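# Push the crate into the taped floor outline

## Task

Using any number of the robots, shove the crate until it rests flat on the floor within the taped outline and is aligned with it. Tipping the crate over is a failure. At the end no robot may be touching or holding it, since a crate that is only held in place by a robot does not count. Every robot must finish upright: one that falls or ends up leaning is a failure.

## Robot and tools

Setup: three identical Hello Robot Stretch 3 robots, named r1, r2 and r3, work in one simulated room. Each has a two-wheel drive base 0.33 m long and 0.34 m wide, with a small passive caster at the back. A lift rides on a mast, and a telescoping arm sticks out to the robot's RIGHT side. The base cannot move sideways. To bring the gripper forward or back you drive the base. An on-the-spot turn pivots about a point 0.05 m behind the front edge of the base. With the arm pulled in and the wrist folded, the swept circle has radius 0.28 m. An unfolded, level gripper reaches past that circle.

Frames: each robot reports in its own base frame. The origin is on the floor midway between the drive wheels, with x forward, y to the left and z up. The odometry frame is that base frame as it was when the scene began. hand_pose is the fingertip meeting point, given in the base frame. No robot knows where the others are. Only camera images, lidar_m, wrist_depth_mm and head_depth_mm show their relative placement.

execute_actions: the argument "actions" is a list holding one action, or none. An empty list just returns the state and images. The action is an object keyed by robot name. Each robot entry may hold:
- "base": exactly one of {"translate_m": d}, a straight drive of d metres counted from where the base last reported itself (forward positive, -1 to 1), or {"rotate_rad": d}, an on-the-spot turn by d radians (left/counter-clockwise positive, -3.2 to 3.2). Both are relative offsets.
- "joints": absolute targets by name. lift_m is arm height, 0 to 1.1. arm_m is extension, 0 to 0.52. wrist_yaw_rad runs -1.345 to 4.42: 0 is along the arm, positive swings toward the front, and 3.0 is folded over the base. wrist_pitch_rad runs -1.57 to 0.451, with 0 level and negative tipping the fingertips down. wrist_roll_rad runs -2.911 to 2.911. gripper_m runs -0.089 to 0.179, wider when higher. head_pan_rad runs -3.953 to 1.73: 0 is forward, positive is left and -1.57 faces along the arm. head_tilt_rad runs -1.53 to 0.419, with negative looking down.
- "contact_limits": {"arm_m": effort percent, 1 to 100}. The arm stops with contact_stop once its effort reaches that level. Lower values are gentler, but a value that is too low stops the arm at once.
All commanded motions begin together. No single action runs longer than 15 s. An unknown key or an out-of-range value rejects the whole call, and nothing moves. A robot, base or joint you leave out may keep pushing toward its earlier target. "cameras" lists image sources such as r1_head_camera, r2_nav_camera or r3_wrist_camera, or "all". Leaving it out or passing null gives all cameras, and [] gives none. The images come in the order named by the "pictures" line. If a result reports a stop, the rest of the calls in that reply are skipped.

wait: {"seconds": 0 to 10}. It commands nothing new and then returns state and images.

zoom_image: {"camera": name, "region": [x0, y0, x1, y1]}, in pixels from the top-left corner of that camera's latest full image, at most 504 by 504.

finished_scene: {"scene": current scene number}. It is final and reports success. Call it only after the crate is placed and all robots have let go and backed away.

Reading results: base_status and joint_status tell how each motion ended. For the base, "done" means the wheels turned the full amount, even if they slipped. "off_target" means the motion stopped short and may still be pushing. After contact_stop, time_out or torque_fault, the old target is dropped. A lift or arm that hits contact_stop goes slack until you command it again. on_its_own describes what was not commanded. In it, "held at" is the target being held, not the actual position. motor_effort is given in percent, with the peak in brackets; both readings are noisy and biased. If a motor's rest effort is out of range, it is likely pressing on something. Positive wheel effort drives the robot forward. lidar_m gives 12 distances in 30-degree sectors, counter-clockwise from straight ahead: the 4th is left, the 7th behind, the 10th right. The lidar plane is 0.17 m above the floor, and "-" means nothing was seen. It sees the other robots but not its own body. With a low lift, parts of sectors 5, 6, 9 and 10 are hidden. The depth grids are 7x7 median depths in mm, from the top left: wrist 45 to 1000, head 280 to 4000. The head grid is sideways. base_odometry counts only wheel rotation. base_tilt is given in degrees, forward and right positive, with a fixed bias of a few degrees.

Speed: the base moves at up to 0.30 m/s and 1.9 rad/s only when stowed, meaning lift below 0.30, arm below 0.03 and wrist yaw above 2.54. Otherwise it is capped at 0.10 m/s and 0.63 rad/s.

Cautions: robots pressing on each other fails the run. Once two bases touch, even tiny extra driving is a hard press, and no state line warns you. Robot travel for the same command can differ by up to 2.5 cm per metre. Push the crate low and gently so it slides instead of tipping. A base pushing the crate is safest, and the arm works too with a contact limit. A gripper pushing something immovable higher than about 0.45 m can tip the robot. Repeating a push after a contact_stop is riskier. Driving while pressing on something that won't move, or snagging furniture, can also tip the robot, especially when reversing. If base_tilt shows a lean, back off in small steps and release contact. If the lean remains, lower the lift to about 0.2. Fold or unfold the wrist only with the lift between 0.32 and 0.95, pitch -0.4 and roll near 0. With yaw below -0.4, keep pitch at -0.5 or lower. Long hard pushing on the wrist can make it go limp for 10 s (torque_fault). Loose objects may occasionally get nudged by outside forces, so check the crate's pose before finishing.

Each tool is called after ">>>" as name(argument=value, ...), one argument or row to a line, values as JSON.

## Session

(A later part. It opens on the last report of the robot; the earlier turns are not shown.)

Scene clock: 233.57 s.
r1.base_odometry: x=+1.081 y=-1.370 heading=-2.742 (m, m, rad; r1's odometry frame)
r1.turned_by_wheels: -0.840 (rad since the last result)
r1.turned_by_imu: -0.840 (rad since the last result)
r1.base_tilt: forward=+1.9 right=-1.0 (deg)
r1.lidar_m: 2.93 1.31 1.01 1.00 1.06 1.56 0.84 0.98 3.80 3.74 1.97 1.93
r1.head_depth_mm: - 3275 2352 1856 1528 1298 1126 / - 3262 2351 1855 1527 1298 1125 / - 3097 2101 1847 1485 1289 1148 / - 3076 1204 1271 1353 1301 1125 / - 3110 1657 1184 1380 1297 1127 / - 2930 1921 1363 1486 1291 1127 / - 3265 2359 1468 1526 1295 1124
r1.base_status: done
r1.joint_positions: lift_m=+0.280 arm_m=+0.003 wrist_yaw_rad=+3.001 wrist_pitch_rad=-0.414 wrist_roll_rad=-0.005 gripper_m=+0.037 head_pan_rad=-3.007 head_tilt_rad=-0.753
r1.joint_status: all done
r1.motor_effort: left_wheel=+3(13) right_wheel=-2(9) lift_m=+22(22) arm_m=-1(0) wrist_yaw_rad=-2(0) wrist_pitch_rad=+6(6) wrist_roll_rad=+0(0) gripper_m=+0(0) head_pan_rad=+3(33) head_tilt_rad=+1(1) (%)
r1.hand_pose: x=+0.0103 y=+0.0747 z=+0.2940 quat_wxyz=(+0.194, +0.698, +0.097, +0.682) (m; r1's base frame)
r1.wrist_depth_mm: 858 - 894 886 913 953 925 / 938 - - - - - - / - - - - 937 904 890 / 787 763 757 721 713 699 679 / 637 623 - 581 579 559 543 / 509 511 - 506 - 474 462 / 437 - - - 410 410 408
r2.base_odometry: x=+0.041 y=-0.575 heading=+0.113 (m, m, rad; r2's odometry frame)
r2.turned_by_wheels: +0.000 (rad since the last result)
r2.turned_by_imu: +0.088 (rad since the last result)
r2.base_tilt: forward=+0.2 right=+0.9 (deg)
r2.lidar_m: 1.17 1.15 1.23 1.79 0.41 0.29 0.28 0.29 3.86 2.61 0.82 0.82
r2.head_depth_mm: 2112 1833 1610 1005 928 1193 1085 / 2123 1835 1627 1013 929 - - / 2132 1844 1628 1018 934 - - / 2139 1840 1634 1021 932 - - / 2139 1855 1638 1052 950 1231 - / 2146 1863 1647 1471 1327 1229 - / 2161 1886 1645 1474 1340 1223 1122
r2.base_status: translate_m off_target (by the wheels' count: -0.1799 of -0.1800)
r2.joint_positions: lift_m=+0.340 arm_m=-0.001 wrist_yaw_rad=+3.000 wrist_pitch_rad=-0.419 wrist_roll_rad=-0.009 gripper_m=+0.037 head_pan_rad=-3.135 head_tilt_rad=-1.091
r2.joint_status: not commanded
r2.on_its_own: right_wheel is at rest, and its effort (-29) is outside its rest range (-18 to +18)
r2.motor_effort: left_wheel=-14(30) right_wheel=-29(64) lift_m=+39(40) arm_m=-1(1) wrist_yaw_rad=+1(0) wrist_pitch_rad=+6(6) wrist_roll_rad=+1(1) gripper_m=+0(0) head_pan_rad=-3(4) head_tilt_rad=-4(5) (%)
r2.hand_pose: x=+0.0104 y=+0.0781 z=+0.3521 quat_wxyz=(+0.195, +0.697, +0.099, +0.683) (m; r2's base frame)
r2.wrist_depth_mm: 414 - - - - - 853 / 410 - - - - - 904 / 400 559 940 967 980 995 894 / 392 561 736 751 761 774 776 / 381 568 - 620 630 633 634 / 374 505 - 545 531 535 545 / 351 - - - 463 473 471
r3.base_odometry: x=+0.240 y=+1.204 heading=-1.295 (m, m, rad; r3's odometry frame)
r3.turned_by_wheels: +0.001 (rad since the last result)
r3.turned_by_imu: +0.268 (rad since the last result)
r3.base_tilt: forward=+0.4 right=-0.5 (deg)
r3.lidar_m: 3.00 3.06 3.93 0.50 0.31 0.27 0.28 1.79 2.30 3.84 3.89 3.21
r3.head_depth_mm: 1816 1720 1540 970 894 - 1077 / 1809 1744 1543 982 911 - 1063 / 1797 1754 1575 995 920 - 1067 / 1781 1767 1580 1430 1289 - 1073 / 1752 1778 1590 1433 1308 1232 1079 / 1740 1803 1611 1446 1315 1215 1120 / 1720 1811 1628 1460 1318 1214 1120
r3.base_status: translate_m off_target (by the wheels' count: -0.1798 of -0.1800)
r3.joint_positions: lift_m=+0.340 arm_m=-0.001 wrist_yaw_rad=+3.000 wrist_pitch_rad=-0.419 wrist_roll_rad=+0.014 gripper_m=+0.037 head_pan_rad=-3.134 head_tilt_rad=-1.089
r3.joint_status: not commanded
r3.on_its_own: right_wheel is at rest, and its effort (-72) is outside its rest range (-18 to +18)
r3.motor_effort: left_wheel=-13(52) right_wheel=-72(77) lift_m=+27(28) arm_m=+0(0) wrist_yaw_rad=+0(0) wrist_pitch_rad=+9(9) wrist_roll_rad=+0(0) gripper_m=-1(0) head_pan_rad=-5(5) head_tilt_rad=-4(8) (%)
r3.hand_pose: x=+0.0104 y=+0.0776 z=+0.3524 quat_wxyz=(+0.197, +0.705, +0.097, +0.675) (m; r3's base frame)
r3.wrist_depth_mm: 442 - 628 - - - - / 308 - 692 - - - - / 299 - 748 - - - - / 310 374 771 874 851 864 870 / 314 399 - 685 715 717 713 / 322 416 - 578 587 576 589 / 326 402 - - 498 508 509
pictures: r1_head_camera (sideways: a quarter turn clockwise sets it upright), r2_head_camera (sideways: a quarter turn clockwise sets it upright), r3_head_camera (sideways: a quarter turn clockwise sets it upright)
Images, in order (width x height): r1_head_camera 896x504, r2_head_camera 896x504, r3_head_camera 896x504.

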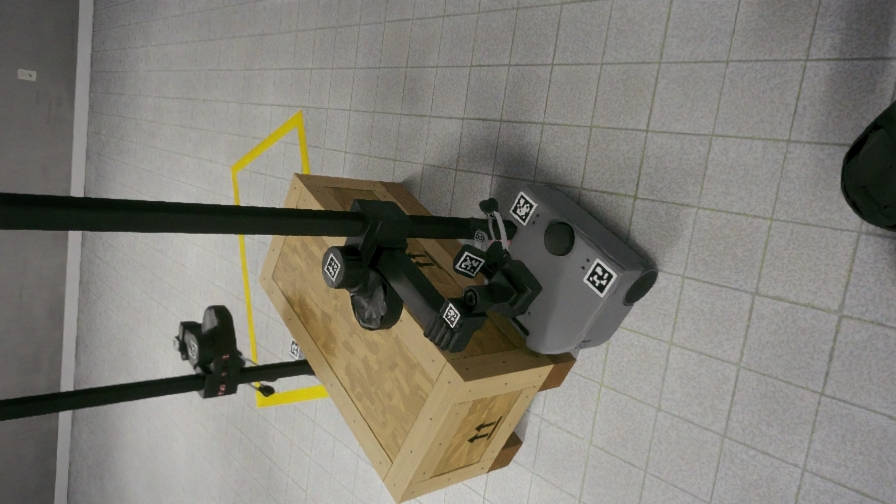

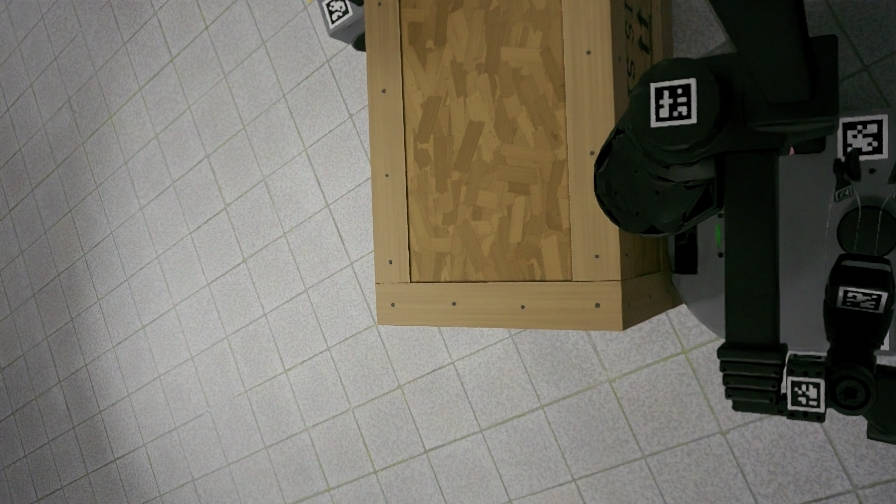

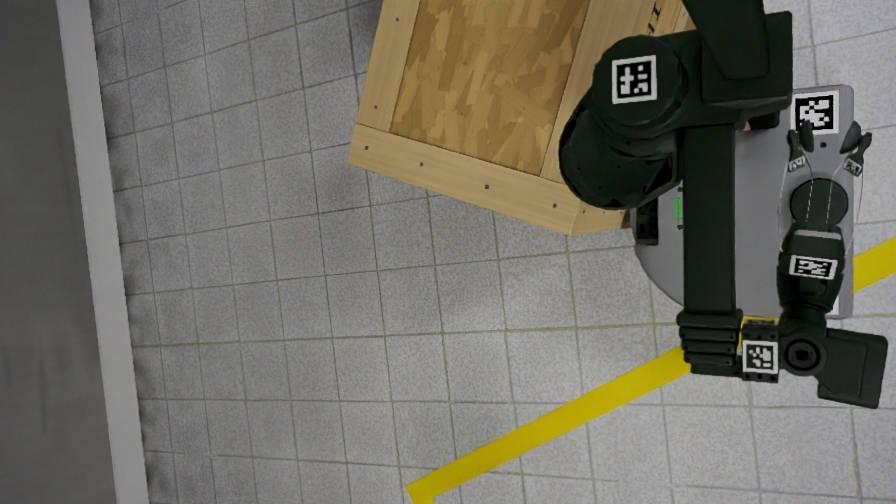

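>>> execute_actions(
  actions=[
    {"r3":{"base":{"translate_m":0.04}},"r2":{"base":{"translate_m":0.03}}},
  ],
  cameras=[],
)

>>> execute_actions(
  actions=[
    {"r3":{"base":{"rotate_rad":-0.67}},"r2":{"base":{"rotate_rad":-0.39}}},
  ],
  cameras=["r2_head_camera","r3_head_camera"],
)

Scene clock: 242.53 s.
r1.base_odometry: x=+1.081 y=-1.370 heading=-2.742 (m, m, rad; r1's odometry frame)
r1.turned_by_wheels: +0.000 (rad since the last result)
r1.turned_by_imu: +0.000 (rad since the last result)
r1.base_tilt: forward=+1.9 right=-0.9 (deg)
r1.lidar_m: 2.94 1.31 1.01 1.00 1.06 1.56 0.83 0.98 3.82 3.73 1.97 1.92
r1.head_depth_mm: - 3267 2354 1852 1527 1298 1128 / - 3247 2372 1859 1520 1293 1130 / 865 2929 1899 1799 1456 1294 1149 / - 3270 1655 1170 1323 1294 1127 / - 3059 1670 1361 1410 1299 1125 / - 2809 1961 1366 1483 1296 1126 / - 3241 2340 1465 1525 1298 1127
r1.base_status: not commanded
r1.joint_positions: lift_m=+0.280 arm_m=+0.003 wrist_yaw_rad=+3.001 wrist_pitch_rad=-0.414 wrist_roll_rad=-0.005 gripper_m=+0.037 head_pan_rad=-3.007 head_tilt_rad=-0.753
r1.joint_status: not commanded
r1.motor_effort: left_wheel=+3(4) right_wheel=-2(2) lift_m=+21(22) arm_m=+0(0) wrist_yaw_rad=-2(1) wrist_pitch_rad=+6(6) wrist_roll_rad=+0(0) gripper_m=-1(0) head_pan_rad=+3(3) head_tilt_rad=+1(0) (%)
r1.hand_pose: x=+0.0103 y=+0.0747 z=+0.2940 quat_wxyz=(+0.194, +0.698, +0.097, +0.682) (m; r1's base frame)
r1.wrist_depth_mm: 887 - 903 912 936 920 925 / 947 - - - - - - / - - - - 936 899 864 / 794 780 733 712 703 698 676 / 627 627 - 589 600 556 549 / 526 509 - 513 - 480 466 / 447 - - - 412 409 400
r2.base_odometry: x=+0.071 y=-0.572 heading=+0.113 (m, m, rad; r2's odometry frame)
r2.turned_by_wheels: +0.000 (rad since the last result)
r2.turned_by_imu: -0.001 (rad since the last result)
r2.base_tilt: forward=+0.2 right=+0.9 (deg)
r2.lidar_m: 1.15 1.12 1.20 1.75 0.45 0.32 0.31 0.32 3.88 2.60 0.80 1.48
r2.head_depth_mm: 2119 1821 1439 1006 945 1197 1081 / 2108 1839 1626 1012 936 - - / 2119 1843 1625 1014 931 - - / 2127 1853 1648 1018 950 - - / 2167 1855 1639 1052 963 1233 - / 2150 1875 1645 1473 1337 1233 - / 2176 1860 1660 1480 1330 1220 1120
r2.base_status: done
r2.joint_positions: lift_m=+0.340 arm_m=-0.001 wrist_yaw_rad=+3.000 wrist_pitch_rad=-0.419 wrist_roll_rad=-0.009 gripper_m=+0.037 head_pan_rad=-3.135 head_tilt_rad=-1.091
r2.joint_status: not commanded
r2.motor_effort: left_wheel=-1(10) right_wheel=+2(21) lift_m=+40(39) arm_m=-1(1) wrist_yaw_rad=+0(1) wrist_pitch_rad=+6(6) wrist_roll_rad=+1(1) gripper_m=+1(1) head_pan_rad=-4(3) head_tilt_rad=-3(3) (%)
r2.hand_pose: x=+0.0104 y=+0.0781 z=+0.3521 quat_wxyz=(+0.195, +0.697, +0.099, +0.683) (m; r2's base frame)
r2.wrist_depth_mm: 456 - - - - - 832 / 457 - - - - - 870 / 444 605 927 960 967 - 900 / 435 618 744 748 761 773 788 / 424 583 - 624 633 622 634 / 412 521 - 545 532 540 545 / 391 - - - 463 474 472
r3.base_odometry: x=+0.251 y=+1.165 heading=-1.295 (m, m, rad; r3's odometry frame)
r3.turned_by_wheels: +0.000 (rad since the last result)
r3.turned_by_imu: -0.001 (rad since the last result)
r3.base_tilt: forward=+0.4 right=-0.6 (deg)
r3.lidar_m: 2.97 3.03 3.90 0.57 0.35 0.31 0.31 1.83 2.34 3.82 3.88 3.18
r3.head_depth_mm: 1840 1726 1544 971 897 - 1082 / 1851 1734 1551 981 913 - 1063 / 1830 1756 1567 985 923 - 1066 / 1816 1772 1576 1421 1282 - 1074 / 1791 1779 1584 1441 1297 1227 1080 / 1796 1799 1612 1441 1316 1213 1119 / 1762 1819 1628 1461 1323 1207 1117
r3.base_status: done
r3.joint_positions: lift_m=+0.340 arm_m=-0.001 wrist_yaw_rad=+3.000 wrist_pitch_rad=-0.419 wrist_roll_rad=+0.014 gripper_m=+0.037 head_pan_rad=-3.134 head_tilt_rad=-1.089
r3.joint_status: not commanded
r3.motor_effort: left_wheel=-1(14) right_wheel=+1(58) lift_m=+27(27) arm_m=+0(0) wrist_yaw_rad=+0(1) wrist_pitch_rad=+9(9) wrist_roll_rad=+0(0) gripper_m=+1(1) head_pan_rad=-4(4) head_tilt_rad=-6(5) (%)
r3.hand_pose: x=+0.0104 y=+0.0776 z=+0.3524 quat_wxyz=(+0.197, +0.705, +0.097, +0.675) (m; r3's base frame)
r3.wrist_depth_mm: 441 - 706 - - - - / 336 - 760 - - - - / 336 - 834 - - - - / 346 430 814 874 866 873 873 / 351 460 - 686 727 692 717 / 358 469 - 574 574 583 587 / 361 470 - - 505 514 508
pictures: none
No camera images: the call's "cameras" was empty. Leave "cameras" out to get every camera's image.

Scene clock: 244.53 s.
r1.base_odometry: x=+1.081 y=-1.370 heading=-2.742 (m, m, rad; r1's odometry frame)
r1.turned_by_wheels: +0.000 (rad since the last result)
r1.turned_by_imu: +0.000 (rad since the last result)
r1.base_tilt: forward=+1.9 right=-1.0 (deg)
r1.lidar_m: 2.93 1.31 1.02 1.00 1.06 1.56 0.82 0.98 3.81 3.74 1.96 1.92
r1.head_depth_mm: - 3245 2366 1864 1523 1291 1129 / - 3235 2364 1862 1525 1289 1127 / - 2784 1178 1294 1419 1296 1153 / - 3265 1668 1187 1361 1297 1127 / - 3255 1672 1343 1418 1296 1127 / - 2806 1946 1365 1484 1293 1128 / - 3069 2370 1476 1521 1295 1128
r1.base_status: not commanded
r1.joint_positions: lift_m=+0.280 arm_m=+0.003 wrist_yaw_rad=+3.001 wrist_pitch_rad=-0.414 wrist_roll_rad=-0.005 gripper_m=+0.037 head_pan_rad=-3.007 head_tilt_rad=-0.753
r1.joint_status: not commanded
r1.motor_effort: left_wheel=+3(3) right_wheel=-2(2) lift_m=+22(22) arm_m=+0(0) wrist_yaw_rad=+0(1) wrist_pitch_rad=+6(6) wrist_roll_rad=+0(0) gripper_m=+0(0) head_pan_rad=+3(3) head_tilt_rad=+1(1) (%)
r1.hand_pose: x=+0.0103 y=+0.0747 z=+0.2940 quat_wxyz=(+0.194, +0.698, +0.097, +0.682) (m; r1's base frame)
r1.wrist_depth_mm: 899 - 876 897 911 915 922 / 943 - - - - - - / - - - - 935 920 862 / 784 748 749 725 714 687 674 / 620 612 - 592 589 567 548 / 526 501 - 505 - 468 463 / 442 - - - 419 405 402
r2.base_odometry: x=+0.071 y=-0.572 heading=-0.277 (m, m, rad; r2's odometry frame)
r2.turned_by_wheels: -0.390 (rad since the last result)
r2.turned_by_imu: -0.387 (rad since the last result)
r2.base_tilt: forward=+0.2 right=+0.9 (deg)
r2.lidar_m: 1.33 1.13 1.12 1.27 2.11 0.40 0.31 0.31 3.63 4.14 2.61 0.80
r2.head_depth_mm: 2110 1828 1126 1023 1281 1214 1082 / 2116 1772 1124 1012 1178 - - / 2144 1093 1129 1018 957 - - / 2007 1785 1461 1017 956 - - / 2140 1865 1634 1021 933 1124 - / 2162 1869 1652 1026 930 1199 - / 2163 1874 1645 1056 1317 1220 1119
r2.base_status: done
r2.joint_positions: lift_m=+0.340 arm_m=-0.001 wrist_yaw_rad=+3.000 wrist_pitch_rad=-0.419 wrist_roll_rad=-0.009 gripper_m=+0.037 head_pan_rad=-3.135 head_tilt_rad=-1.091
r2.joint_status: not commanded
r2.motor_effort: left_wheel=+2(8) right_wheel=-2(6) lift_m=+40(40) arm_m=-1(1) wrist_yaw_rad=+0(1) wrist_pitch_rad=+6(6) wrist_roll_rad=+1(1) gripper_m=-1(0) head_pan_rad=-3(3) head_tilt_rad=-3(3) (%)
r2.hand_pose: x=+0.0104 y=+0.0781 z=+0.3521 quat_wxyz=(+0.195, +0.697, +0.099, +0.683) (m; r2's base frame)
r2.wrist_depth_mm: - - - - - 922 818 / - - - - - 985 863 / 909 926 938 951 957 981 915 / 723 729 737 753 758 780 783 / 602 611 - 618 626 638 647 / 515 522 - 552 530 542 550 / 456 - - - 465 471 472
r3.base_odometry: x=+0.251 y=+1.165 heading=-1.965 (m, m, rad; r3's odometry frame)
r3.turned_by_wheels: -0.670 (rad since the last result)
r3.turned_by_imu: -0.662 (rad since the last result)
r3.base_tilt: forward=+0.4 right=-0.6 (deg)
r3.lidar_m: 3.40 2.97 2.98 3.49 0.73 0.38 0.31 0.31 1.81 2.12 3.79 3.82
r3.head_depth_mm: 1743 1709 1070 986 1257 - 1083 / 1978 1469 1083 978 1108 - 1064 / 1046 1492 1090 989 961 - 1064 / 2023 1768 1576 999 958 - 1072 / 2042 1781 1586 1001 936 1224 1078 / 1961 1806 1602 1018 1267 1214 1118 / 1866 1821 1622 1443 1321 1212 1119
r3.base_status: done
r3.joint_positions: lift_m=+0.340 arm_m=-0.001 wrist_yaw_rad=+3.000 wrist_pitch_rad=-0.419 wrist_roll_rad=+0.014 gripper_m=+0.037 head_pan_rad=-3.134 head_tilt_rad=-1.089
r3.joint_status: not commanded
r3.motor_effort: left_wheel=+3(5) right_wheel=-3(7) lift_m=+27(27) arm_m=+0(0) wrist_yaw_rad=+0(0) wrist_pitch_rad=+9(9) wrist_roll_rad=+0(0) gripper_m=+0(1) head_pan_rad=-3(5) head_tilt_rad=-5(5) (%)
r3.hand_pose: x=+0.0104 y=+0.0776 z=+0.3524 quat_wxyz=(+0.197, +0.705, +0.097, +0.675) (m; r3's base frame)
r3.wrist_depth_mm: - - - - - - - / - - - - - - - / - - - - - - - / 842 847 867 843 843 859 886 / 680 676 - 700 718 720 720 / 562 580 - 583 587 598 594 / 502 515 - - 495 515 505
pictures: r2_head_camera (sideways: a quarter turn clockwise sets it upright), r3_head_camera (sideways: a quarter turn clockwise sets it upright)
Images, in order (width x height): r2_head_camera 896x504, r3_head_camera 896x504.

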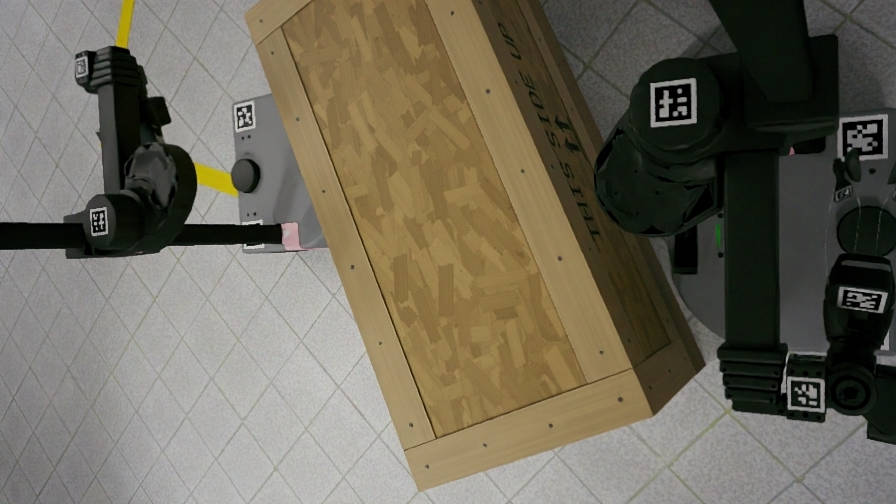

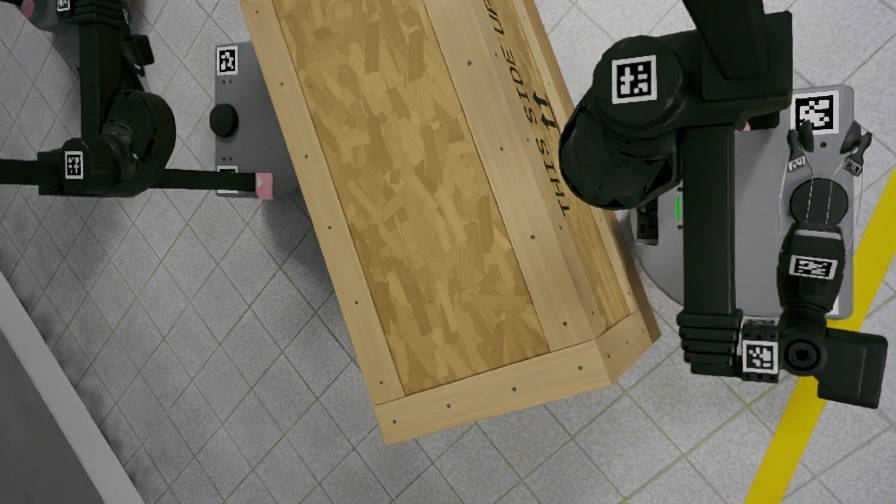

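>>> execute_actions(
  actions=[
    {"r3":{"base":{"rotate_rad":0.27}},"r2":{"base":{"rotate_rad":0.27}}},
  ],
  cameras=[],
)

>>> execute_actions(
  actions=[
    {"r3":{"base":{"translate_m":-0.16}},"r2":{"base":{"translate_m":-0.16}}},
  ],
  cameras=["r1_head_camera","r2_head_camera","r3_head_camera"],
)

Scene clock: 250.87 s.
r1.base_odometry: x=+1.081 y=-1.370 heading=-2.742 (m, m, rad; r1's odometry frame)
r1.turned_by_wheels: +0.000 (rad since the last result)
r1.turned_by_imu: +0.000 (rad since the last result)
r1.base_tilt: forward=+1.9 right=-1.0 (deg)
r1.lidar_m: 2.93 1.31 1.02 1.00 1.06 1.56 0.83 0.98 3.80 3.74 1.96 1.92
r1.head_depth_mm: - 3232 2361 1846 1519 1298 1129 / - 3269 2368 1851 1523 1297 1128 / 867 2950 1828 1740 1451 1295 1149 / - 3225 1659 1173 1336 1296 1128 / - 3087 1659 1359 1410 1296 1128 / - 1784 1901 1358 1490 1299 1127 / - 3245 2361 1467 1528 1295 1128
r1.base_status: not commanded
r1.joint_positions: lift_m=+0.280 arm_m=+0.003 wrist_yaw_rad=+3.001 wrist_pitch_rad=-0.414 wrist_roll_rad=-0.005 gripper_m=+0.037 head_pan_rad=-3.007 head_tilt_rad=-0.753
r1.joint_status: not commanded
r1.motor_effort: left_wheel=+4(3) right_wheel=-2(2) lift_m=+21(22) arm_m=+0(0) wrist_yaw_rad=-2(1) wrist_pitch_rad=+6(6) wrist_roll_rad=+0(0) gripper_m=-1(0) head_pan_rad=+3(3) head_tilt_rad=+0(0) (%)
r1.hand_pose: x=+0.0103 y=+0.0747 z=+0.2940 quat_wxyz=(+0.194, +0.698, +0.097, +0.682) (m; r1's base frame)
r1.wrist_depth_mm: 870 - 866 905 921 920 924 / 951 - - - - - - / - - - - 925 893 872 / 798 775 742 740 702 698 666 / 627 620 - 595 592 560 550 / 526 512 - 503 - 474 465 / 443 - - - 421 409 399
r2.base_odometry: x=+0.071 y=-0.572 heading=-0.007 (m, m, rad; r2's odometry frame)
r2.turned_by_wheels: +0.270 (rad since the last result)
r2.turned_by_imu: +0.267 (rad since the last result)
r2.base_tilt: forward=+0.2 right=+0.9 (deg)
r2.lidar_m: 1.18 1.12 1.16 1.54 0.52 0.34 0.31 0.31 3.75 2.61 0.84 0.80
r2.head_depth_mm: 1060 1063 1413 1012 972 1214 1087 / 2101 1834 1416 1015 948 - - / 2120 1827 1634 1017 940 - - / 2134 1853 1641 1023 947 - - / 2147 1861 1647 1024 941 1224 - / 2167 1882 1647 1454 1337 1235 - / 2164 1876 1650 1479 1334 1218 1123
r2.base_status: done
r2.joint_positions: lift_m=+0.340 arm_m=-0.001 wrist_yaw_rad=+3.000 wrist_pitch_rad=-0.419 wrist_roll_rad=-0.009 gripper_m=+0.037 head_pan_rad=-3.135 head_tilt_rad=-1.091
r2.joint_status: not commanded
r2.motor_effort: left_wheel=-2(5) right_wheel=+2(7) lift_m=+40(40) arm_m=-2(1) wrist_yaw_rad=+0(0) wrist_pitch_rad=+6(6) wrist_roll_rad=+0(1) gripper_m=+1(0) head_pan_rad=-3(4) head_tilt_rad=-4(4) (%)
r2.hand_pose: x=+0.0104 y=+0.0781 z=+0.3521 quat_wxyz=(+0.195, +0.697, +0.099, +0.683) (m; r2's base frame)
r2.wrist_depth_mm: - - - - - 980 818 / 573 - - - - - 849 / 540 925 936 954 976 978 889 / 512 708 742 746 762 766 772 / 486 606 - 621 638 645 640 / 465 520 - 539 531 536 543 / 430 - - - 463 467 469
r3.base_odometry: x=+0.251 y=+1.165 heading=-1.695 (m, m, rad; r3's odometry frame)
r3.turned_by_wheels: +0.270 (rad since the last result)
r3.turned_by_imu: +0.266 (rad since the last result)
r3.base_tilt: forward=+0.4 right=-0.6 (deg)
r3.lidar_m: 3.03 2.97 3.14 4.38 0.48 0.33 0.31 0.32 1.89 2.64 3.82 4.00
r3.head_depth_mm: 1957 1684 1074 971 1010 - 1078 / 1980 1736 1560 977 929 - 1067 / 1976 1749 1557 988 921 - 1068 / 1952 1772 1588 998 959 - 1075 / 1899 1784 1596 1029 1262 1234 1086 / 1803 1810 1598 1440 1316 1215 1121 / 1711 1814 1622 1463 1325 1213 1120
r3.base_status: done
r3.joint_positions: lift_m=+0.340 arm_m=-0.001 wrist_yaw_rad=+3.000 wrist_pitch_rad=-0.419 wrist_roll_rad=+0.014 gripper_m=+0.037 head_pan_rad=-3.134 head_tilt_rad=-1.089
r3.joint_status: not commanded
r3.motor_effort: left_wheel=-2(6) right_wheel=+3(8) lift_m=+27(27) arm_m=+0(0) wrist_yaw_rad=+0(0) wrist_pitch_rad=+9(9) wrist_roll_rad=+0(0) gripper_m=+1(0) head_pan_rad=-4(4) head_tilt_rad=-5(4) (%)
r3.hand_pose: x=+0.0104 y=+0.0776 z=+0.3524 quat_wxyz=(+0.197, +0.705, +0.097, +0.675) (m; r3's base frame)
r3.wrist_depth_mm: 543 - - - - - - / 526 - - - - - - / 534 - - - - - - / 506 717 850 844 857 862 853 / 491 649 - 682 733 691 703 / 483 576 - 579 577 573 594 / 463 517 - - 501 513 519
pictures: none
No camera images: the call's "cameras" was empty. Leave "cameras" out to get every camera's image.

Scene clock: 253.83 s.
r1.base_odometry: x=+1.081 y=-1.370 heading=-2.742 (m, m, rad; r1's odometry frame)
r1.turned_by_wheels: +0.000 (rad since the last result)
r1.turned_by_imu: +0.000 (rad since the last result)
r1.base_tilt: forward=+1.9 right=-1.0 (deg)
r1.lidar_m: 2.93 1.31 1.02 1.00 1.06 1.56 0.92 1.13 3.82 3.73 1.97 1.93
r1.head_depth_mm: - 3281 2373 1857 1525 1298 1128 / - 3235 2373 1844 1528 1296 1129 / - 3284 1725 1808 1524 1296 1149 / - 2927 1593 1606 1451 1291 1128 / - 3086 1304 1181 1406 1300 1128 / - 2910 1664 1435 1489 1299 1127 / - 3252 2354 1692 1522 1297 1130
r1.base_status: not commanded
r1.joint_positions: lift_m=+0.280 arm_m=+0.003 wrist_yaw_rad=+3.001 wrist_pitch_rad=-0.414 wrist_roll_rad=-0.005 gripper_m=+0.037 head_pan_rad=-3.007 head_tilt_rad=-0.753
r1.joint_status: not commanded
r1.motor_effort: left_wheel=+3(3) right_wheel=-2(2) lift_m=+21(22) arm_m=+0(0) wrist_yaw_rad=+0(1) wrist_pitch_rad=+6(6) wrist_roll_rad=+0(0) gripper_m=-1(1) head_pan_rad=+4(3) head_tilt_rad=+1(1) (%)
r1.hand_pose: x=+0.0103 y=+0.0747 z=+0.2940 quat_wxyz=(+0.194, +0.698, +0.097, +0.682) (m; r1's base frame)
r1.wrist_depth_mm: 864 - 903 904 907 921 947 / 911 - - - - - - / - - - - 938 885 855 / 784 771 729 707 718 690 676 / 620 613 - 581 615 568 552 / 512 509 - 512 - 477 465 / 437 - - - 412 404 399
r2.base_odometry: x=-0.089 y=-0.571 heading=-0.007 (m, m, rad; r2's odometry frame)
r2.turned_by_wheels: +0.001 (rad since the last result)
r2.turned_by_imu: +0.091 (rad since the last result)
r2.base_tilt: forward=+0.3 right=+0.9 (deg)
r2.lidar_m: 1.28 1.25 1.31 0.50 0.31 0.27 0.27 0.33 3.72 2.62 0.93 0.91
r2.head_depth_mm: 2115 1836 1616 1013 915 866 1082 / 2110 1828 1620 1012 920 - - / 2136 1848 1615 1017 935 - - / 2138 1850 1635 1016 936 - - / 2151 1873 1642 1462 961 1244 - / 2167 1872 1642 1466 1330 1230 - / 2166 1871 1656 1471 1330 1220 1124
r2.base_status: translate_m off_target (by the wheels' count: -0.1597 of -0.1600)
r2.joint_positions: lift_m=+0.340 arm_m=-0.001 wrist_yaw_rad=+3.000 wrist_pitch_rad=-0.419 wrist_roll_rad=-0.009 gripper_m=+0.037 head_pan_rad=-3.135 head_tilt_rad=-1.091
r2.joint_status: not commanded
r2.on_its_own: right_wheel is at rest, and its effort (-61) is outside its rest range (-18 to +18)
r2.motor_effort: left_wheel=-18(35) right_wheel=-61(72) lift_m=+39(40) arm_m=-1(1) wrist_yaw_rad=+0(0) wrist_pitch_rad=+5(6) wrist_roll_rad=+1(1) gripper_m=-1(0) head_pan_rad=-3(2) head_tilt_rad=-4(4) (%)
r2.hand_pose: x=+0.0103 y=+0.0781 z=+0.3523 quat_wxyz=(+0.195, +0.697, +0.099, +0.683) (m; r2's base frame)
r2.wrist_depth_mm: 332 - 616 - - - 915 / 280 - - - - - 971 / 288 349 726 949 978 - 955 / 296 366 742 758 770 763 786 / 303 391 - 616 635 636 643 / 306 415 - 542 534 537 541 / 301 - - - 465 469 471
r3.base_odometry: x=+0.271 y=+1.324 heading=-1.694 (m, m, rad; r3's odometry frame)
r3.turned_by_wheels: +0.001 (rad since the last result)
r3.turned_by_imu: +0.302 (rad since the last result)
r3.base_tilt: forward=+0.5 right=-0.5 (deg)
r3.lidar_m: 3.06 3.07 3.72 0.34 0.27 0.26 0.28 0.40 2.07 3.84 3.88 3.43
r3.head_depth_mm: 1841 1729 1539 971 890 - 1078 / 1807 1734 1553 984 916 - 1068 / 1766 1757 1567 984 924 - 1064 / 1725 1772 1572 1005 1163 - 1078 / 1694 1785 1587 1436 1303 1233 1077 / 1658 1794 1606 1436 1312 1207 1126 / 1630 1787 1629 1461 1325 1216 1121
r3.base_status: translate_m off_target (by the wheels' count: -0.1597 of -0.1600)
r3.joint_positions: lift_m=+0.340 arm_m=-0.001 wrist_yaw_rad=+3.000 wrist_pitch_rad=-0.418 wrist_roll_rad=+0.014 gripper_m=+0.037 head_pan_rad=-3.135 head_tilt_rad=-1.091
r3.joint_status: not commanded
r3.on_its_own: left_wheel is at rest, and its effort (-29) is outside its rest range (-18 to +18); right_wheel is at rest, and its effort (-72) is outside its rest range (-18 to +18)
r3.motor_effort: left_wheel=-29(81) right_wheel=-72(94) lift_m=+25(27) arm_m=+0(0) wrist_yaw_rad=+0(1) wrist_pitch_rad=+9(9) wrist_roll_rad=+0(0) gripper_m=+1(0) head_pan_rad=-4(4) head_tilt_rad=-5(5) (%)
r3.hand_pose: x=+0.0103 y=+0.0777 z=+0.3527 quat_wxyz=(+0.196, +0.705, +0.096, +0.675) (m; r3's base frame)
r3.wrist_depth_mm: 446 - 456 - - - - / 264 - 429 - - - - / 253 - 464 978 - - - / 265 306 504 776 858 864 882 / 275 331 - 716 717 708 713 / 286 360 - 587 576 582 581 / 299 358 - - 508 506 507
pictures: r1_head_camera (sideways: a quarter turn clockwise sets it upright), r2_head_camera (sideways: a quarter turn clockwise sets it upright), r3_head_camera (sideways: a quarter turn clockwise sets it upright)
Images, in order (width x height): r1_head_camera 896x504, r2_head_camera 896x504, r3_head_camera 896x504.

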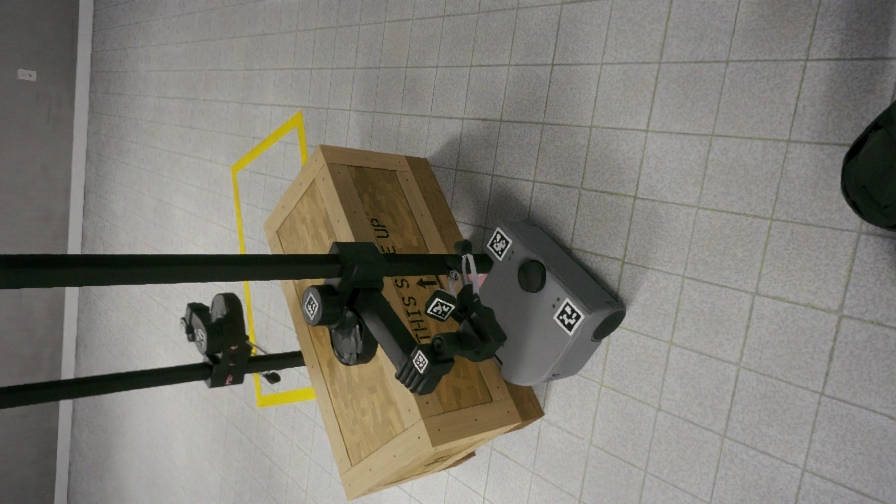

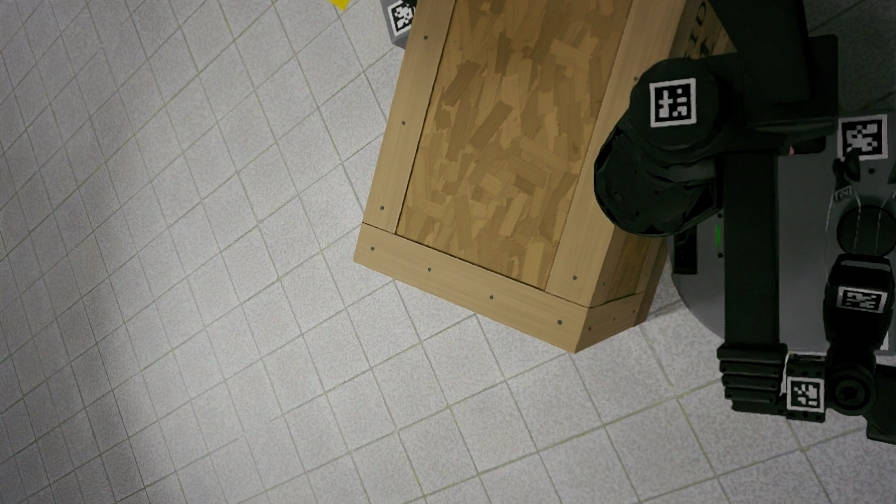

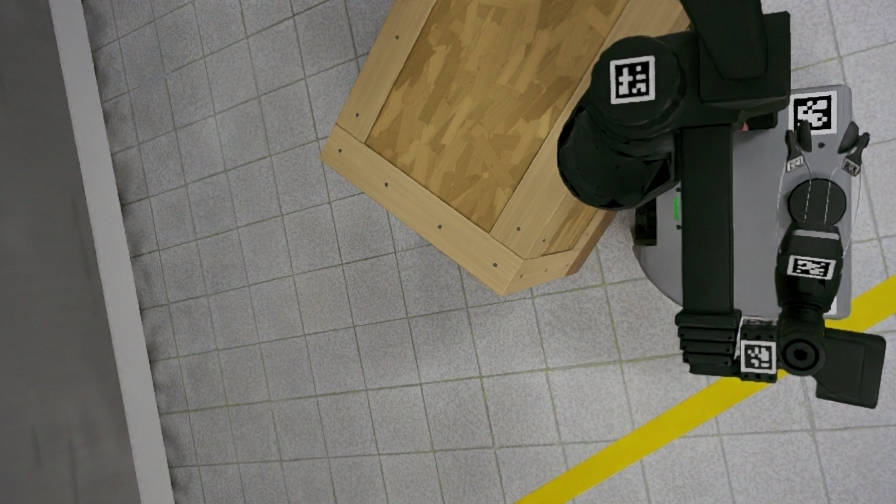

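>>> execute_actions(
  actions=[
    {"r3":{"base":{"translate_m":0.06},"joints":{"lift_m":0.285}},"r2":{"base":{"translate_m":0.055},"joints":{"lift_m":0.285}}},
  ],
  cameras=[],
)

>>> execute_actions(
  actions=[
    {"r3":{"base":{"rotate_rad":1.03}},"r2":{"base":{"rotate_rad":1.24}}},
  ],
  cameras=[],
)

>>> execute_actions(
  actions=[
    {"r3":{"base":{"translate_m":-0.21}},"r2":{"base":{"translate_m":-0.15}}},
  ],
  cameras=["r1_head_camera"],
)

Scene clock: 278.77 s.
r1.base_odometry: x=+1.081 y=-1.370 heading=-2.742 (m, m, rad; r1's odometry frame)
r1.turned_by_wheels: +0.000 (rad since the last result)
r1.turned_by_imu: +0.000 (rad since the last result)
r1.base_tilt: forward=+1.9 right=-1.1 (deg)
r1.lidar_m: 2.93 1.31 1.02 1.00 1.06 1.56 0.88 1.13 3.82 3.74 1.97 1.92
r1.head_depth_mm: - 3232 2348 1858 1522 1298 1130 / - 3255 2356 1852 1530 1296 1130 / - 3242 1728 1806 1523 1301 1145 / - 2934 1260 1340 1424 1291 1128 / - 3239 1663 1206 1374 1294 1127 / - 3076 1662 1441 1518 1294 1128 / - 3238 2348 1703 1520 1291 1135
r1.base_status: not commanded
r1.joint_positions: lift_m=+0.280 arm_m=+0.003 wrist_yaw_rad=+3.001 wrist_pitch_rad=-0.414 wrist_roll_rad=-0.005 gripper_m=+0.037 head_pan_rad=-3.007 head_tilt_rad=-0.753
r1.joint_status: not commanded
r1.motor_effort: left_wheel=+4(3) right_wheel=-2(2) lift_m=+21(22) arm_m=+0(0) wrist_yaw_rad=-1(0) wrist_pitch_rad=+6(6) wrist_roll_rad=+0(0) gripper_m=+0(0) head_pan_rad=+3(3) head_tilt_rad=+0(0) (%)
r1.hand_pose: x=+0.0103 y=+0.0747 z=+0.2940 quat_wxyz=(+0.194, +0.698, +0.097, +0.682) (m; r1's base frame)
r1.wrist_depth_mm: 877 - 882 921 927 913 946 / 916 - - - - - - / - - - - 932 905 844 / 798 781 733 720 724 693 676 / 629 612 - 603 596 559 559 / 519 506 - 509 - 476 461 / 441 - - - 415 410 397
r2.base_odometry: x=-0.034 y=-0.571 heading=-0.007 (m, m, rad; r2's odometry frame)
r2.turned_by_wheels: +0.000 (rad since the last result)
r2.turned_by_imu: -0.001 (rad since the last result)
r2.base_tilt: forward=+0.2 right=+1.0 (deg)
r2.lidar_m: 1.23 1.20 1.27 0.59 0.37 0.32 0.33 0.39 3.77 2.63 0.89 0.87
r2.head_depth_mm: 2110 1824 1615 1010 915 1061 1091 / 2112 1841 1619 1013 931 - - / 2118 1850 1624 1017 945 - - / 2127 1847 1629 1017 959 - - / 2141 1858 1637 1440 1168 1242 - / 2153 1875 1652 1473 1328 1230 1134 / 2150 1870 1655 1470 1341 1219 1118
r2.base_status: done
r2.joint_positions: lift_m=+0.285 arm_m=-0.001 wrist_yaw_rad=+3.000 wrist_pitch_rad=-0.419 wrist_roll_rad=-0.009 gripper_m=+0.037 head_pan_rad=-3.135 head_tilt_rad=-1.091
r2.joint_status: all done
r2.motor_effort: left_wheel=+1(17) right_wheel=+2(50) lift_m=+24(33) arm_m=-1(1) wrist_yaw_rad=+1(0) wrist_pitch_rad=+5(5) wrist_roll_rad=+1(1) gripper_m=+0(0) head_pan_rad=-3(3) head_tilt_rad=-4(4) (%)
r2.hand_pose: x=+0.0103 y=+0.0781 z=+0.2979 quat_wxyz=(+0.195, +0.697, +0.099, +0.683) (m; r2's base frame)
r2.wrist_depth_mm: 323 - - - - - 877 / 335 - - - - - 932 / 341 410 793 854 849 879 880 / 341 432 658 667 678 682 692 / 347 459 - 558 555 564 568 / 347 463 - - 473 480 485 / - - - - 411 415 416
r3.base_odometry: x=+0.263 y=+1.264 heading=-1.694 (m, m, rad; r3's odometry frame)
r3.turned_by_wheels: +0.000 (rad since the last result)
r3.turned_by_imu: -0.001 (rad since the last result)
r3.base_tilt: forward=+0.4 right=-0.6 (deg)
r3.lidar_m: 3.01 3.03 3.68 0.41 0.32 0.31 0.33 1.77 2.13 3.84 3.86 3.37
r3.head_depth_mm: 1850 1710 1547 972 889 - 1080 / 1858 1726 1087 981 912 - 1066 / 1832 1753 1103 986 963 - 1067 / 1793 1766 1577 1007 1260 - 1073 / 1752 1792 1591 1436 1304 1228 - / 1719 1803 1602 1438 1306 1209 1117 / 1698 1811 1619 1454 1323 1214 1123
r3.base_status: done
r3.joint_positions: lift_m=+0.285 arm_m=-0.001 wrist_yaw_rad=+3.000 wrist_pitch_rad=-0.418 wrist_roll_rad=+0.014 gripper_m=+0.037 head_pan_rad=-3.135 head_tilt_rad=-1.091
r3.joint_status: all done
r3.motor_effort: left_wheel=+0(27) right_wheel=+1(62) lift_m=+22(23) arm_m=-1(0) wrist_yaw_rad=-1(0) wrist_pitch_rad=+9(9) wrist_roll_rad=+0(0) gripper_m=+0(1) head_pan_rad=-3(4) head_tilt_rad=-3(4) (%)
r3.hand_pose: x=+0.0103 y=+0.0777 z=+0.2978 quat_wxyz=(+0.196, +0.705, +0.096, +0.675) (m; r3's base frame)
r3.wrist_depth_mm: 272 - 459 - - - - / 286 - 501 - - - - / 298 - 551 974 995 997 - / 311 357 603 761 772 737 778 / 324 390 - 608 633 616 621 / 332 408 - 531 514 513 528 / 323 - - - 446 445 448
pictures: none
No camera images: the call's "cameras" was empty. Leave "cameras" out to get every camera's image.

Scene clock: 280.87 s.
r1.base_odometry: x=+1.081 y=-1.370 heading=-2.742 (m, m, rad; r1's odometry frame)
r1.turned_by_wheels: +0.000 (rad since the last result)
r1.turned_by_imu: +0.000 (rad since the last result)
r1.base_tilt: forward=+1.9 right=-1.0 (deg)
r1.lidar_m: 2.93 1.30 1.01 1.00 1.06 1.56 0.89 0.99 3.80 3.72 1.96 1.92
r1.head_depth_mm: - 3230 2362 1850 1528 1295 1129 / - 3285 2354 1860 1521 1302 1131 / - 3252 1728 1802 1527 1295 1151 / - 3250 1665 1635 1312 1288 1131 / - 1825 1540 1186 1342 1278 1126 / - 3224 1662 1388 1487 1297 1128 / - 3228 2353 1691 1524 1292 1126
r1.base_status: not commanded
r1.joint_positions: lift_m=+0.280 arm_m=+0.003 wrist_yaw_rad=+3.001 wrist_pitch_rad=-0.414 wrist_roll_rad=-0.005 gripper_m=+0.037 head_pan_rad=-3.007 head_tilt_rad=-0.753
r1.joint_status: not commanded
r1.motor_effort: left_wheel=+3(3) right_wheel=-2(2) lift_m=+21(22) arm_m=+0(0) wrist_yaw_rad=-1(0) wrist_pitch_rad=+5(6) wrist_roll_rad=+0(0) gripper_m=+0(0) head_pan_rad=+3(3) head_tilt_rad=+1(1) (%)
r1.hand_pose: x=+0.0103 y=+0.0747 z=+0.2940 quat_wxyz=(+0.194, +0.698, +0.097, +0.682) (m; r1's base frame)
r1.wrist_depth_mm: 871 - 903 899 924 916 953 / 940 - - - - - - / - - - - 944 893 874 / 809 774 747 728 715 701 684 / 630 605 - 592 599 552 549 / 516 508 - 504 - 479 460 / 444 - - - 412 406 396
r2.base_odometry: x=-0.034 y=-0.571 heading=+1.233 (m, m, rad; r2's odometry frame)
r2.turned_by_wheels: +1.240 (rad since the last result)
r2.turned_by_imu: +1.224 (rad since the last result)
r2.base_tilt: forward=+0.2 right=+0.9 (deg)
r2.lidar_m: 1.37 0.47 0.34 0.33 0.34 3.56 4.09 2.63 0.87 1.41 1.20 1.20
r2.head_depth_mm: 2110 1818 1624 1448 1317 1119 1070 / 2114 1841 1618 1451 1317 - - / 2121 1846 1629 1449 1338 - - / 2136 1852 1632 1458 1324 - - / 2156 1848 1646 1463 1328 1239 - / 2153 1879 1650 1475 1329 1231 1134 / 2166 1867 1660 1473 1335 1223 1121
r2.base_status: done
r2.joint_positions: lift_m=+0.285 arm_m=-0.001 wrist_yaw_rad=+3.000 wrist_pitch_rad=-0.419 wrist_roll_rad=-0.009 gripper_m=+0.037 head_pan_rad=-3.135 head_tilt_rad=-1.091
r2.joint_status: not commanded
r2.motor_effort: left_wheel=-2(9) right_wheel=+2(10) lift_m=+23(24) arm_m=-1(2) wrist_yaw_rad=+0(0) wrist_pitch_rad=+6(5) wrist_roll_rad=+1(1) gripper_m=+0(0) head_pan_rad=-4(3) head_tilt_rad=-4(4) (%)
r2.hand_pose: x=+0.0103 y=+0.0781 z=+0.2979 quat_wxyz=(+0.195, +0.697, +0.099, +0.683) (m; r2's base frame)
r2.wrist_depth_mm: 296 - 324 338 355 374 395 / 323 - 357 374 398 421 449 / 357 366 396 417 448 476 515 / 599 411 439 470 504 553 643 / 533 462 - 523 557 559 570 / 460 489 - - 474 478 479 / - - - - 412 417 419
r3.base_odometry: x=+0.263 y=+1.264 heading=-0.664 (m, m, rad; r3's odometry frame)
r3.turned_by_wheels: +1.030 (rad since the last result)
r3.turned_by_imu: +1.013 (rad since the last result)
r3.base_tilt: forward=+0.4 right=-0.6 (deg)
r3.lidar_m: 3.60 0.42 0.32 0.31 0.33 0.47 2.10 3.86 3.86 3.40 3.01 3.01
r3.head_depth_mm: 1908 1716 1536 1387 1267 - 1069 / 1969 1733 1548 1400 1305 - 1067 / 1991 1751 1563 1412 1303 - 1067 / 1992 1751 1579 1422 1296 - 1073 / 2020 1802 1592 1428 1309 1228 - / 2047 1793 1609 1447 1314 1211 1114 / 2084 1807 1619 1467 1327 1207 1120
r3.base_status: done
r3.joint_positions: lift_m=+0.285 arm_m=+0.000 wrist_yaw_rad=+3.000 wrist_pitch_rad=-0.418 wrist_roll_rad=+0.014 gripper_m=+0.037 head_pan_rad=-3.135 head_tilt_rad=-1.091
r3.joint_status: not commanded
r3.motor_effort: left_wheel=-2(8) right_wheel=+3(12) lift_m=+22(22) arm_m=-1(0) wrist_yaw_rad=+0(0) wrist_pitch_rad=+9(9) wrist_roll_rad=+0(0) gripper_m=+1(0) head_pan_rad=-3(3) head_tilt_rad=-4(4) (%)
r3.hand_pose: x=+0.0103 y=+0.0777 z=+0.2978 quat_wxyz=(+0.196, +0.705, +0.096, +0.675) (m; r3's base frame)
r3.wrist_depth_mm: 303 - 319 324 330 340 348 / 332 - 349 356 366 378 391 / 362 - 380 394 406 418 428 / 394 409 420 438 450 460 483 / 441 458 - 492 497 523 558 / 498 496 - 524 516 517 523 / 453 - - - 442 449 450
pictures: none
No camera images: the call's "cameras" was empty. Leave "cameras" out to get every camera's image.

Scene clock: 283.20 s.
r1.base_odometry: x=+1.081 y=-1.370 heading=-2.742 (m, m, rad; r1's odometry frame)
r1.turned_by_wheels: +0.000 (rad since the last result)
r1.turned_by_imu: +0.000 (rad since the last result)
r1.base_tilt: forward=+1.9 right=-1.0 (deg)
r1.lidar_m: 2.93 1.31 1.02 1.00 1.06 1.56 0.83 0.82 3.79 3.72 1.96 1.92
r1.head_depth_mm: - 3265 2353 1860 1521 1298 1125 / - 3250 2349 1852 1527 1297 1125 / - 3234 1735 1801 1524 1298 1146 / - 2946 1665 1702 1491 1293 1127 / - 2944 1665 1557 1244 1241 1129 / - 3275 1537 1119 1320 1243 1125 / 796 2770 2367 1382 1523 1298 1127
r1.base_status: not commanded
r1.joint_positions: lift_m=+0.280 arm_m=+0.003 wrist_yaw_rad=+3.001 wrist_pitch_rad=-0.414 wrist_roll_rad=-0.005 gripper_m=+0.037 head_pan_rad=-3.007 head_tilt_rad=-0.753
r1.joint_status: not commanded
r1.motor_effort: left_wheel=+4(3) right_wheel=-1(2) lift_m=+21(22) arm_m=-1(1) wrist_yaw_rad=-1(0) wrist_pitch_rad=+6(6) wrist_roll_rad=+0(0) gripper_m=+0(1) head_pan_rad=+3(3) head_tilt_rad=+1(0) (%)
r1.hand_pose: x=+0.0103 y=+0.0747 z=+0.2940 quat_wxyz=(+0.194, +0.698, +0.097, +0.682) (m; r1's base frame)
r1.wrist_depth_mm: 882 - 868 889 936 930 954 / 967 - - - - - - / - - - - 950 898 848 / 783 766 745 721 700 678 677 / 636 612 - 577 593 560 548 / 515 515 - 516 - 473 465 / 439 - - - 411 408 402
r2.base_odometry: x=-0.084 y=-0.713 heading=+1.233 (m, m, rad; r2's odometry frame)
r2.turned_by_wheels: +0.000 (rad since the last result)
r2.turned_by_imu: -0.002 (rad since the last result)
r2.base_tilt: forward=+0.2 right=+0.9 (deg)
r2.lidar_m: 1.49 0.47 0.34 0.32 0.33 3.46 3.97 2.49 0.83 0.82 1.31 1.31
r2.head_depth_mm: 2098 1824 1619 1456 1312 1210 1069 / 2126 1840 1610 1456 1320 - - / 2110 1849 1620 1456 1339 - - / 2148 1852 1632 1461 1325 - - / 2146 1847 1638 1464 1323 1239 - / 2146 1866 1644 1474 1331 1234 1130 / 2169 1872 1651 1487 1338 1215 1118
r2.base_status: done
r2.joint_positions: lift_m=+0.285 arm_m=-0.001 wrist_yaw_rad=+3.000 wrist_pitch_rad=-0.419 wrist_roll_rad=-0.009 gripper_m=+0.037 head_pan_rad=-3.135 head_tilt_rad=-1.091
r2.joint_status: not commanded
r2.motor_effort: left_wheel=+0(12) right_wheel=+2(6) lift_m=+24(24) arm_m=-1(1) wrist_yaw_rad=+0(0) wrist_pitch_rad=+5(6) wrist_roll_rad=+0(1) gripper_m=+0(0) head_pan_rad=-3(2) head_tilt_rad=-3(4) (%)
r2.hand_pose: x=+0.0103 y=+0.0781 z=+0.2979 quat_wxyz=(+0.195, +0.697, +0.099, +0.683) (m; r2's base frame)
r2.wrist_depth_mm: - - 319 338 355 375 398 / - - 354 369 393 421 445 / 800 820 395 416 443 470 513 / 638 648 440 468 502 546 592 / 534 534 - 522 557 565 574 / 458 489 - - 470 478 479 / - - - - 410 411 418
r3.base_odometry: x=+0.098 y=+1.394 heading=-0.664 (m, m, rad; r3's odometry frame)
r3.turned_by_wheels: +0.000 (rad since the last result)
r3.turned_by_imu: +0.000 (rad since the last result)
r3.base_tilt: forward=+0.4 right=-0.6 (deg)
r3.lidar_m: 3.75 0.43 0.33 0.32 0.34 1.63 1.94 3.57 3.72 3.55 3.15 3.17
r3.head_depth_mm: 1836 1711 1537 1399 1270 - 1081 / 1938 1734 1548 1403 1295 - 1063 / 1996 1747 1561 1408 1324 - 1069 / 1999 1758 1579 1420 1292 - 1072 / 2019 1788 1586 1435 1300 1225 - / 2051 1802 1607 1445 1316 1207 1117 / 2068 1813 1613 1461 1324 1218 1125
r3.base_status: done
r3.joint_positions: lift_m=+0.285 arm_m=+0.000 wrist_yaw_rad=+3.000 wrist_pitch_rad=-0.418 wrist_roll_rad=+0.014 gripper_m=+0.037 head_pan_rad=-3.135 head_tilt_rad=-1.091
r3.joint_status: not commanded
r3.motor_effort: left_wheel=-1(11) right_wheel=+2(8) lift_m=+22(22) arm_m=-1(0) wrist_yaw_rad=+0(1) wrist_pitch_rad=+9(9) wrist_roll_rad=+0(0) gripper_m=+0(1) head_pan_rad=-3(4) head_tilt_rad=-4(4) (%)
r3.hand_pose: x=+0.0103 y=+0.0777 z=+0.2978 quat_wxyz=(+0.196, +0.705, +0.096, +0.675) (m; r3's base frame)
r3.wrist_depth_mm: - - 327 336 347 356 359 / - - 359 368 375 391 396 / 954 - 401 404 413 430 438 / 734 748 432 453 470 474 491 / 598 598 - 495 505 551 572 / 510 517 - 530 523 515 521 / 448 - - - 445 452 459
pictures: r1_head_camera (sideways: a quarter turn clockwise sets it upright)
Images, in order (width x height): r1_head_camera 896x504.

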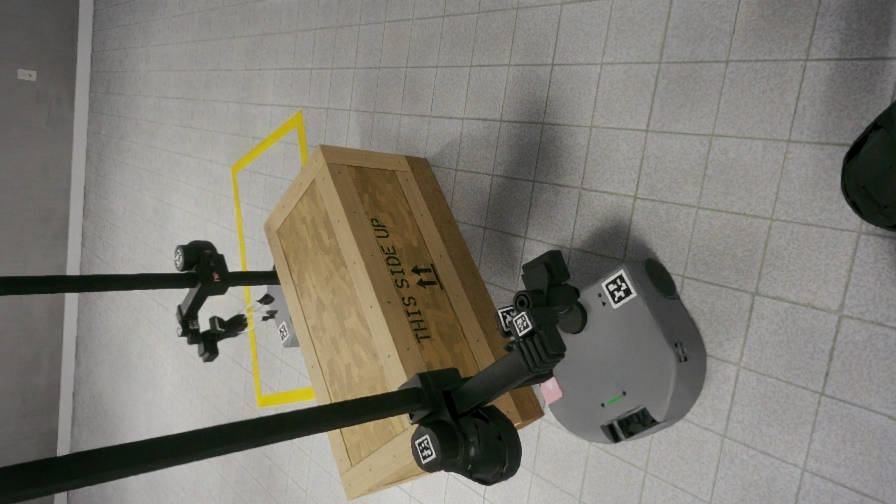

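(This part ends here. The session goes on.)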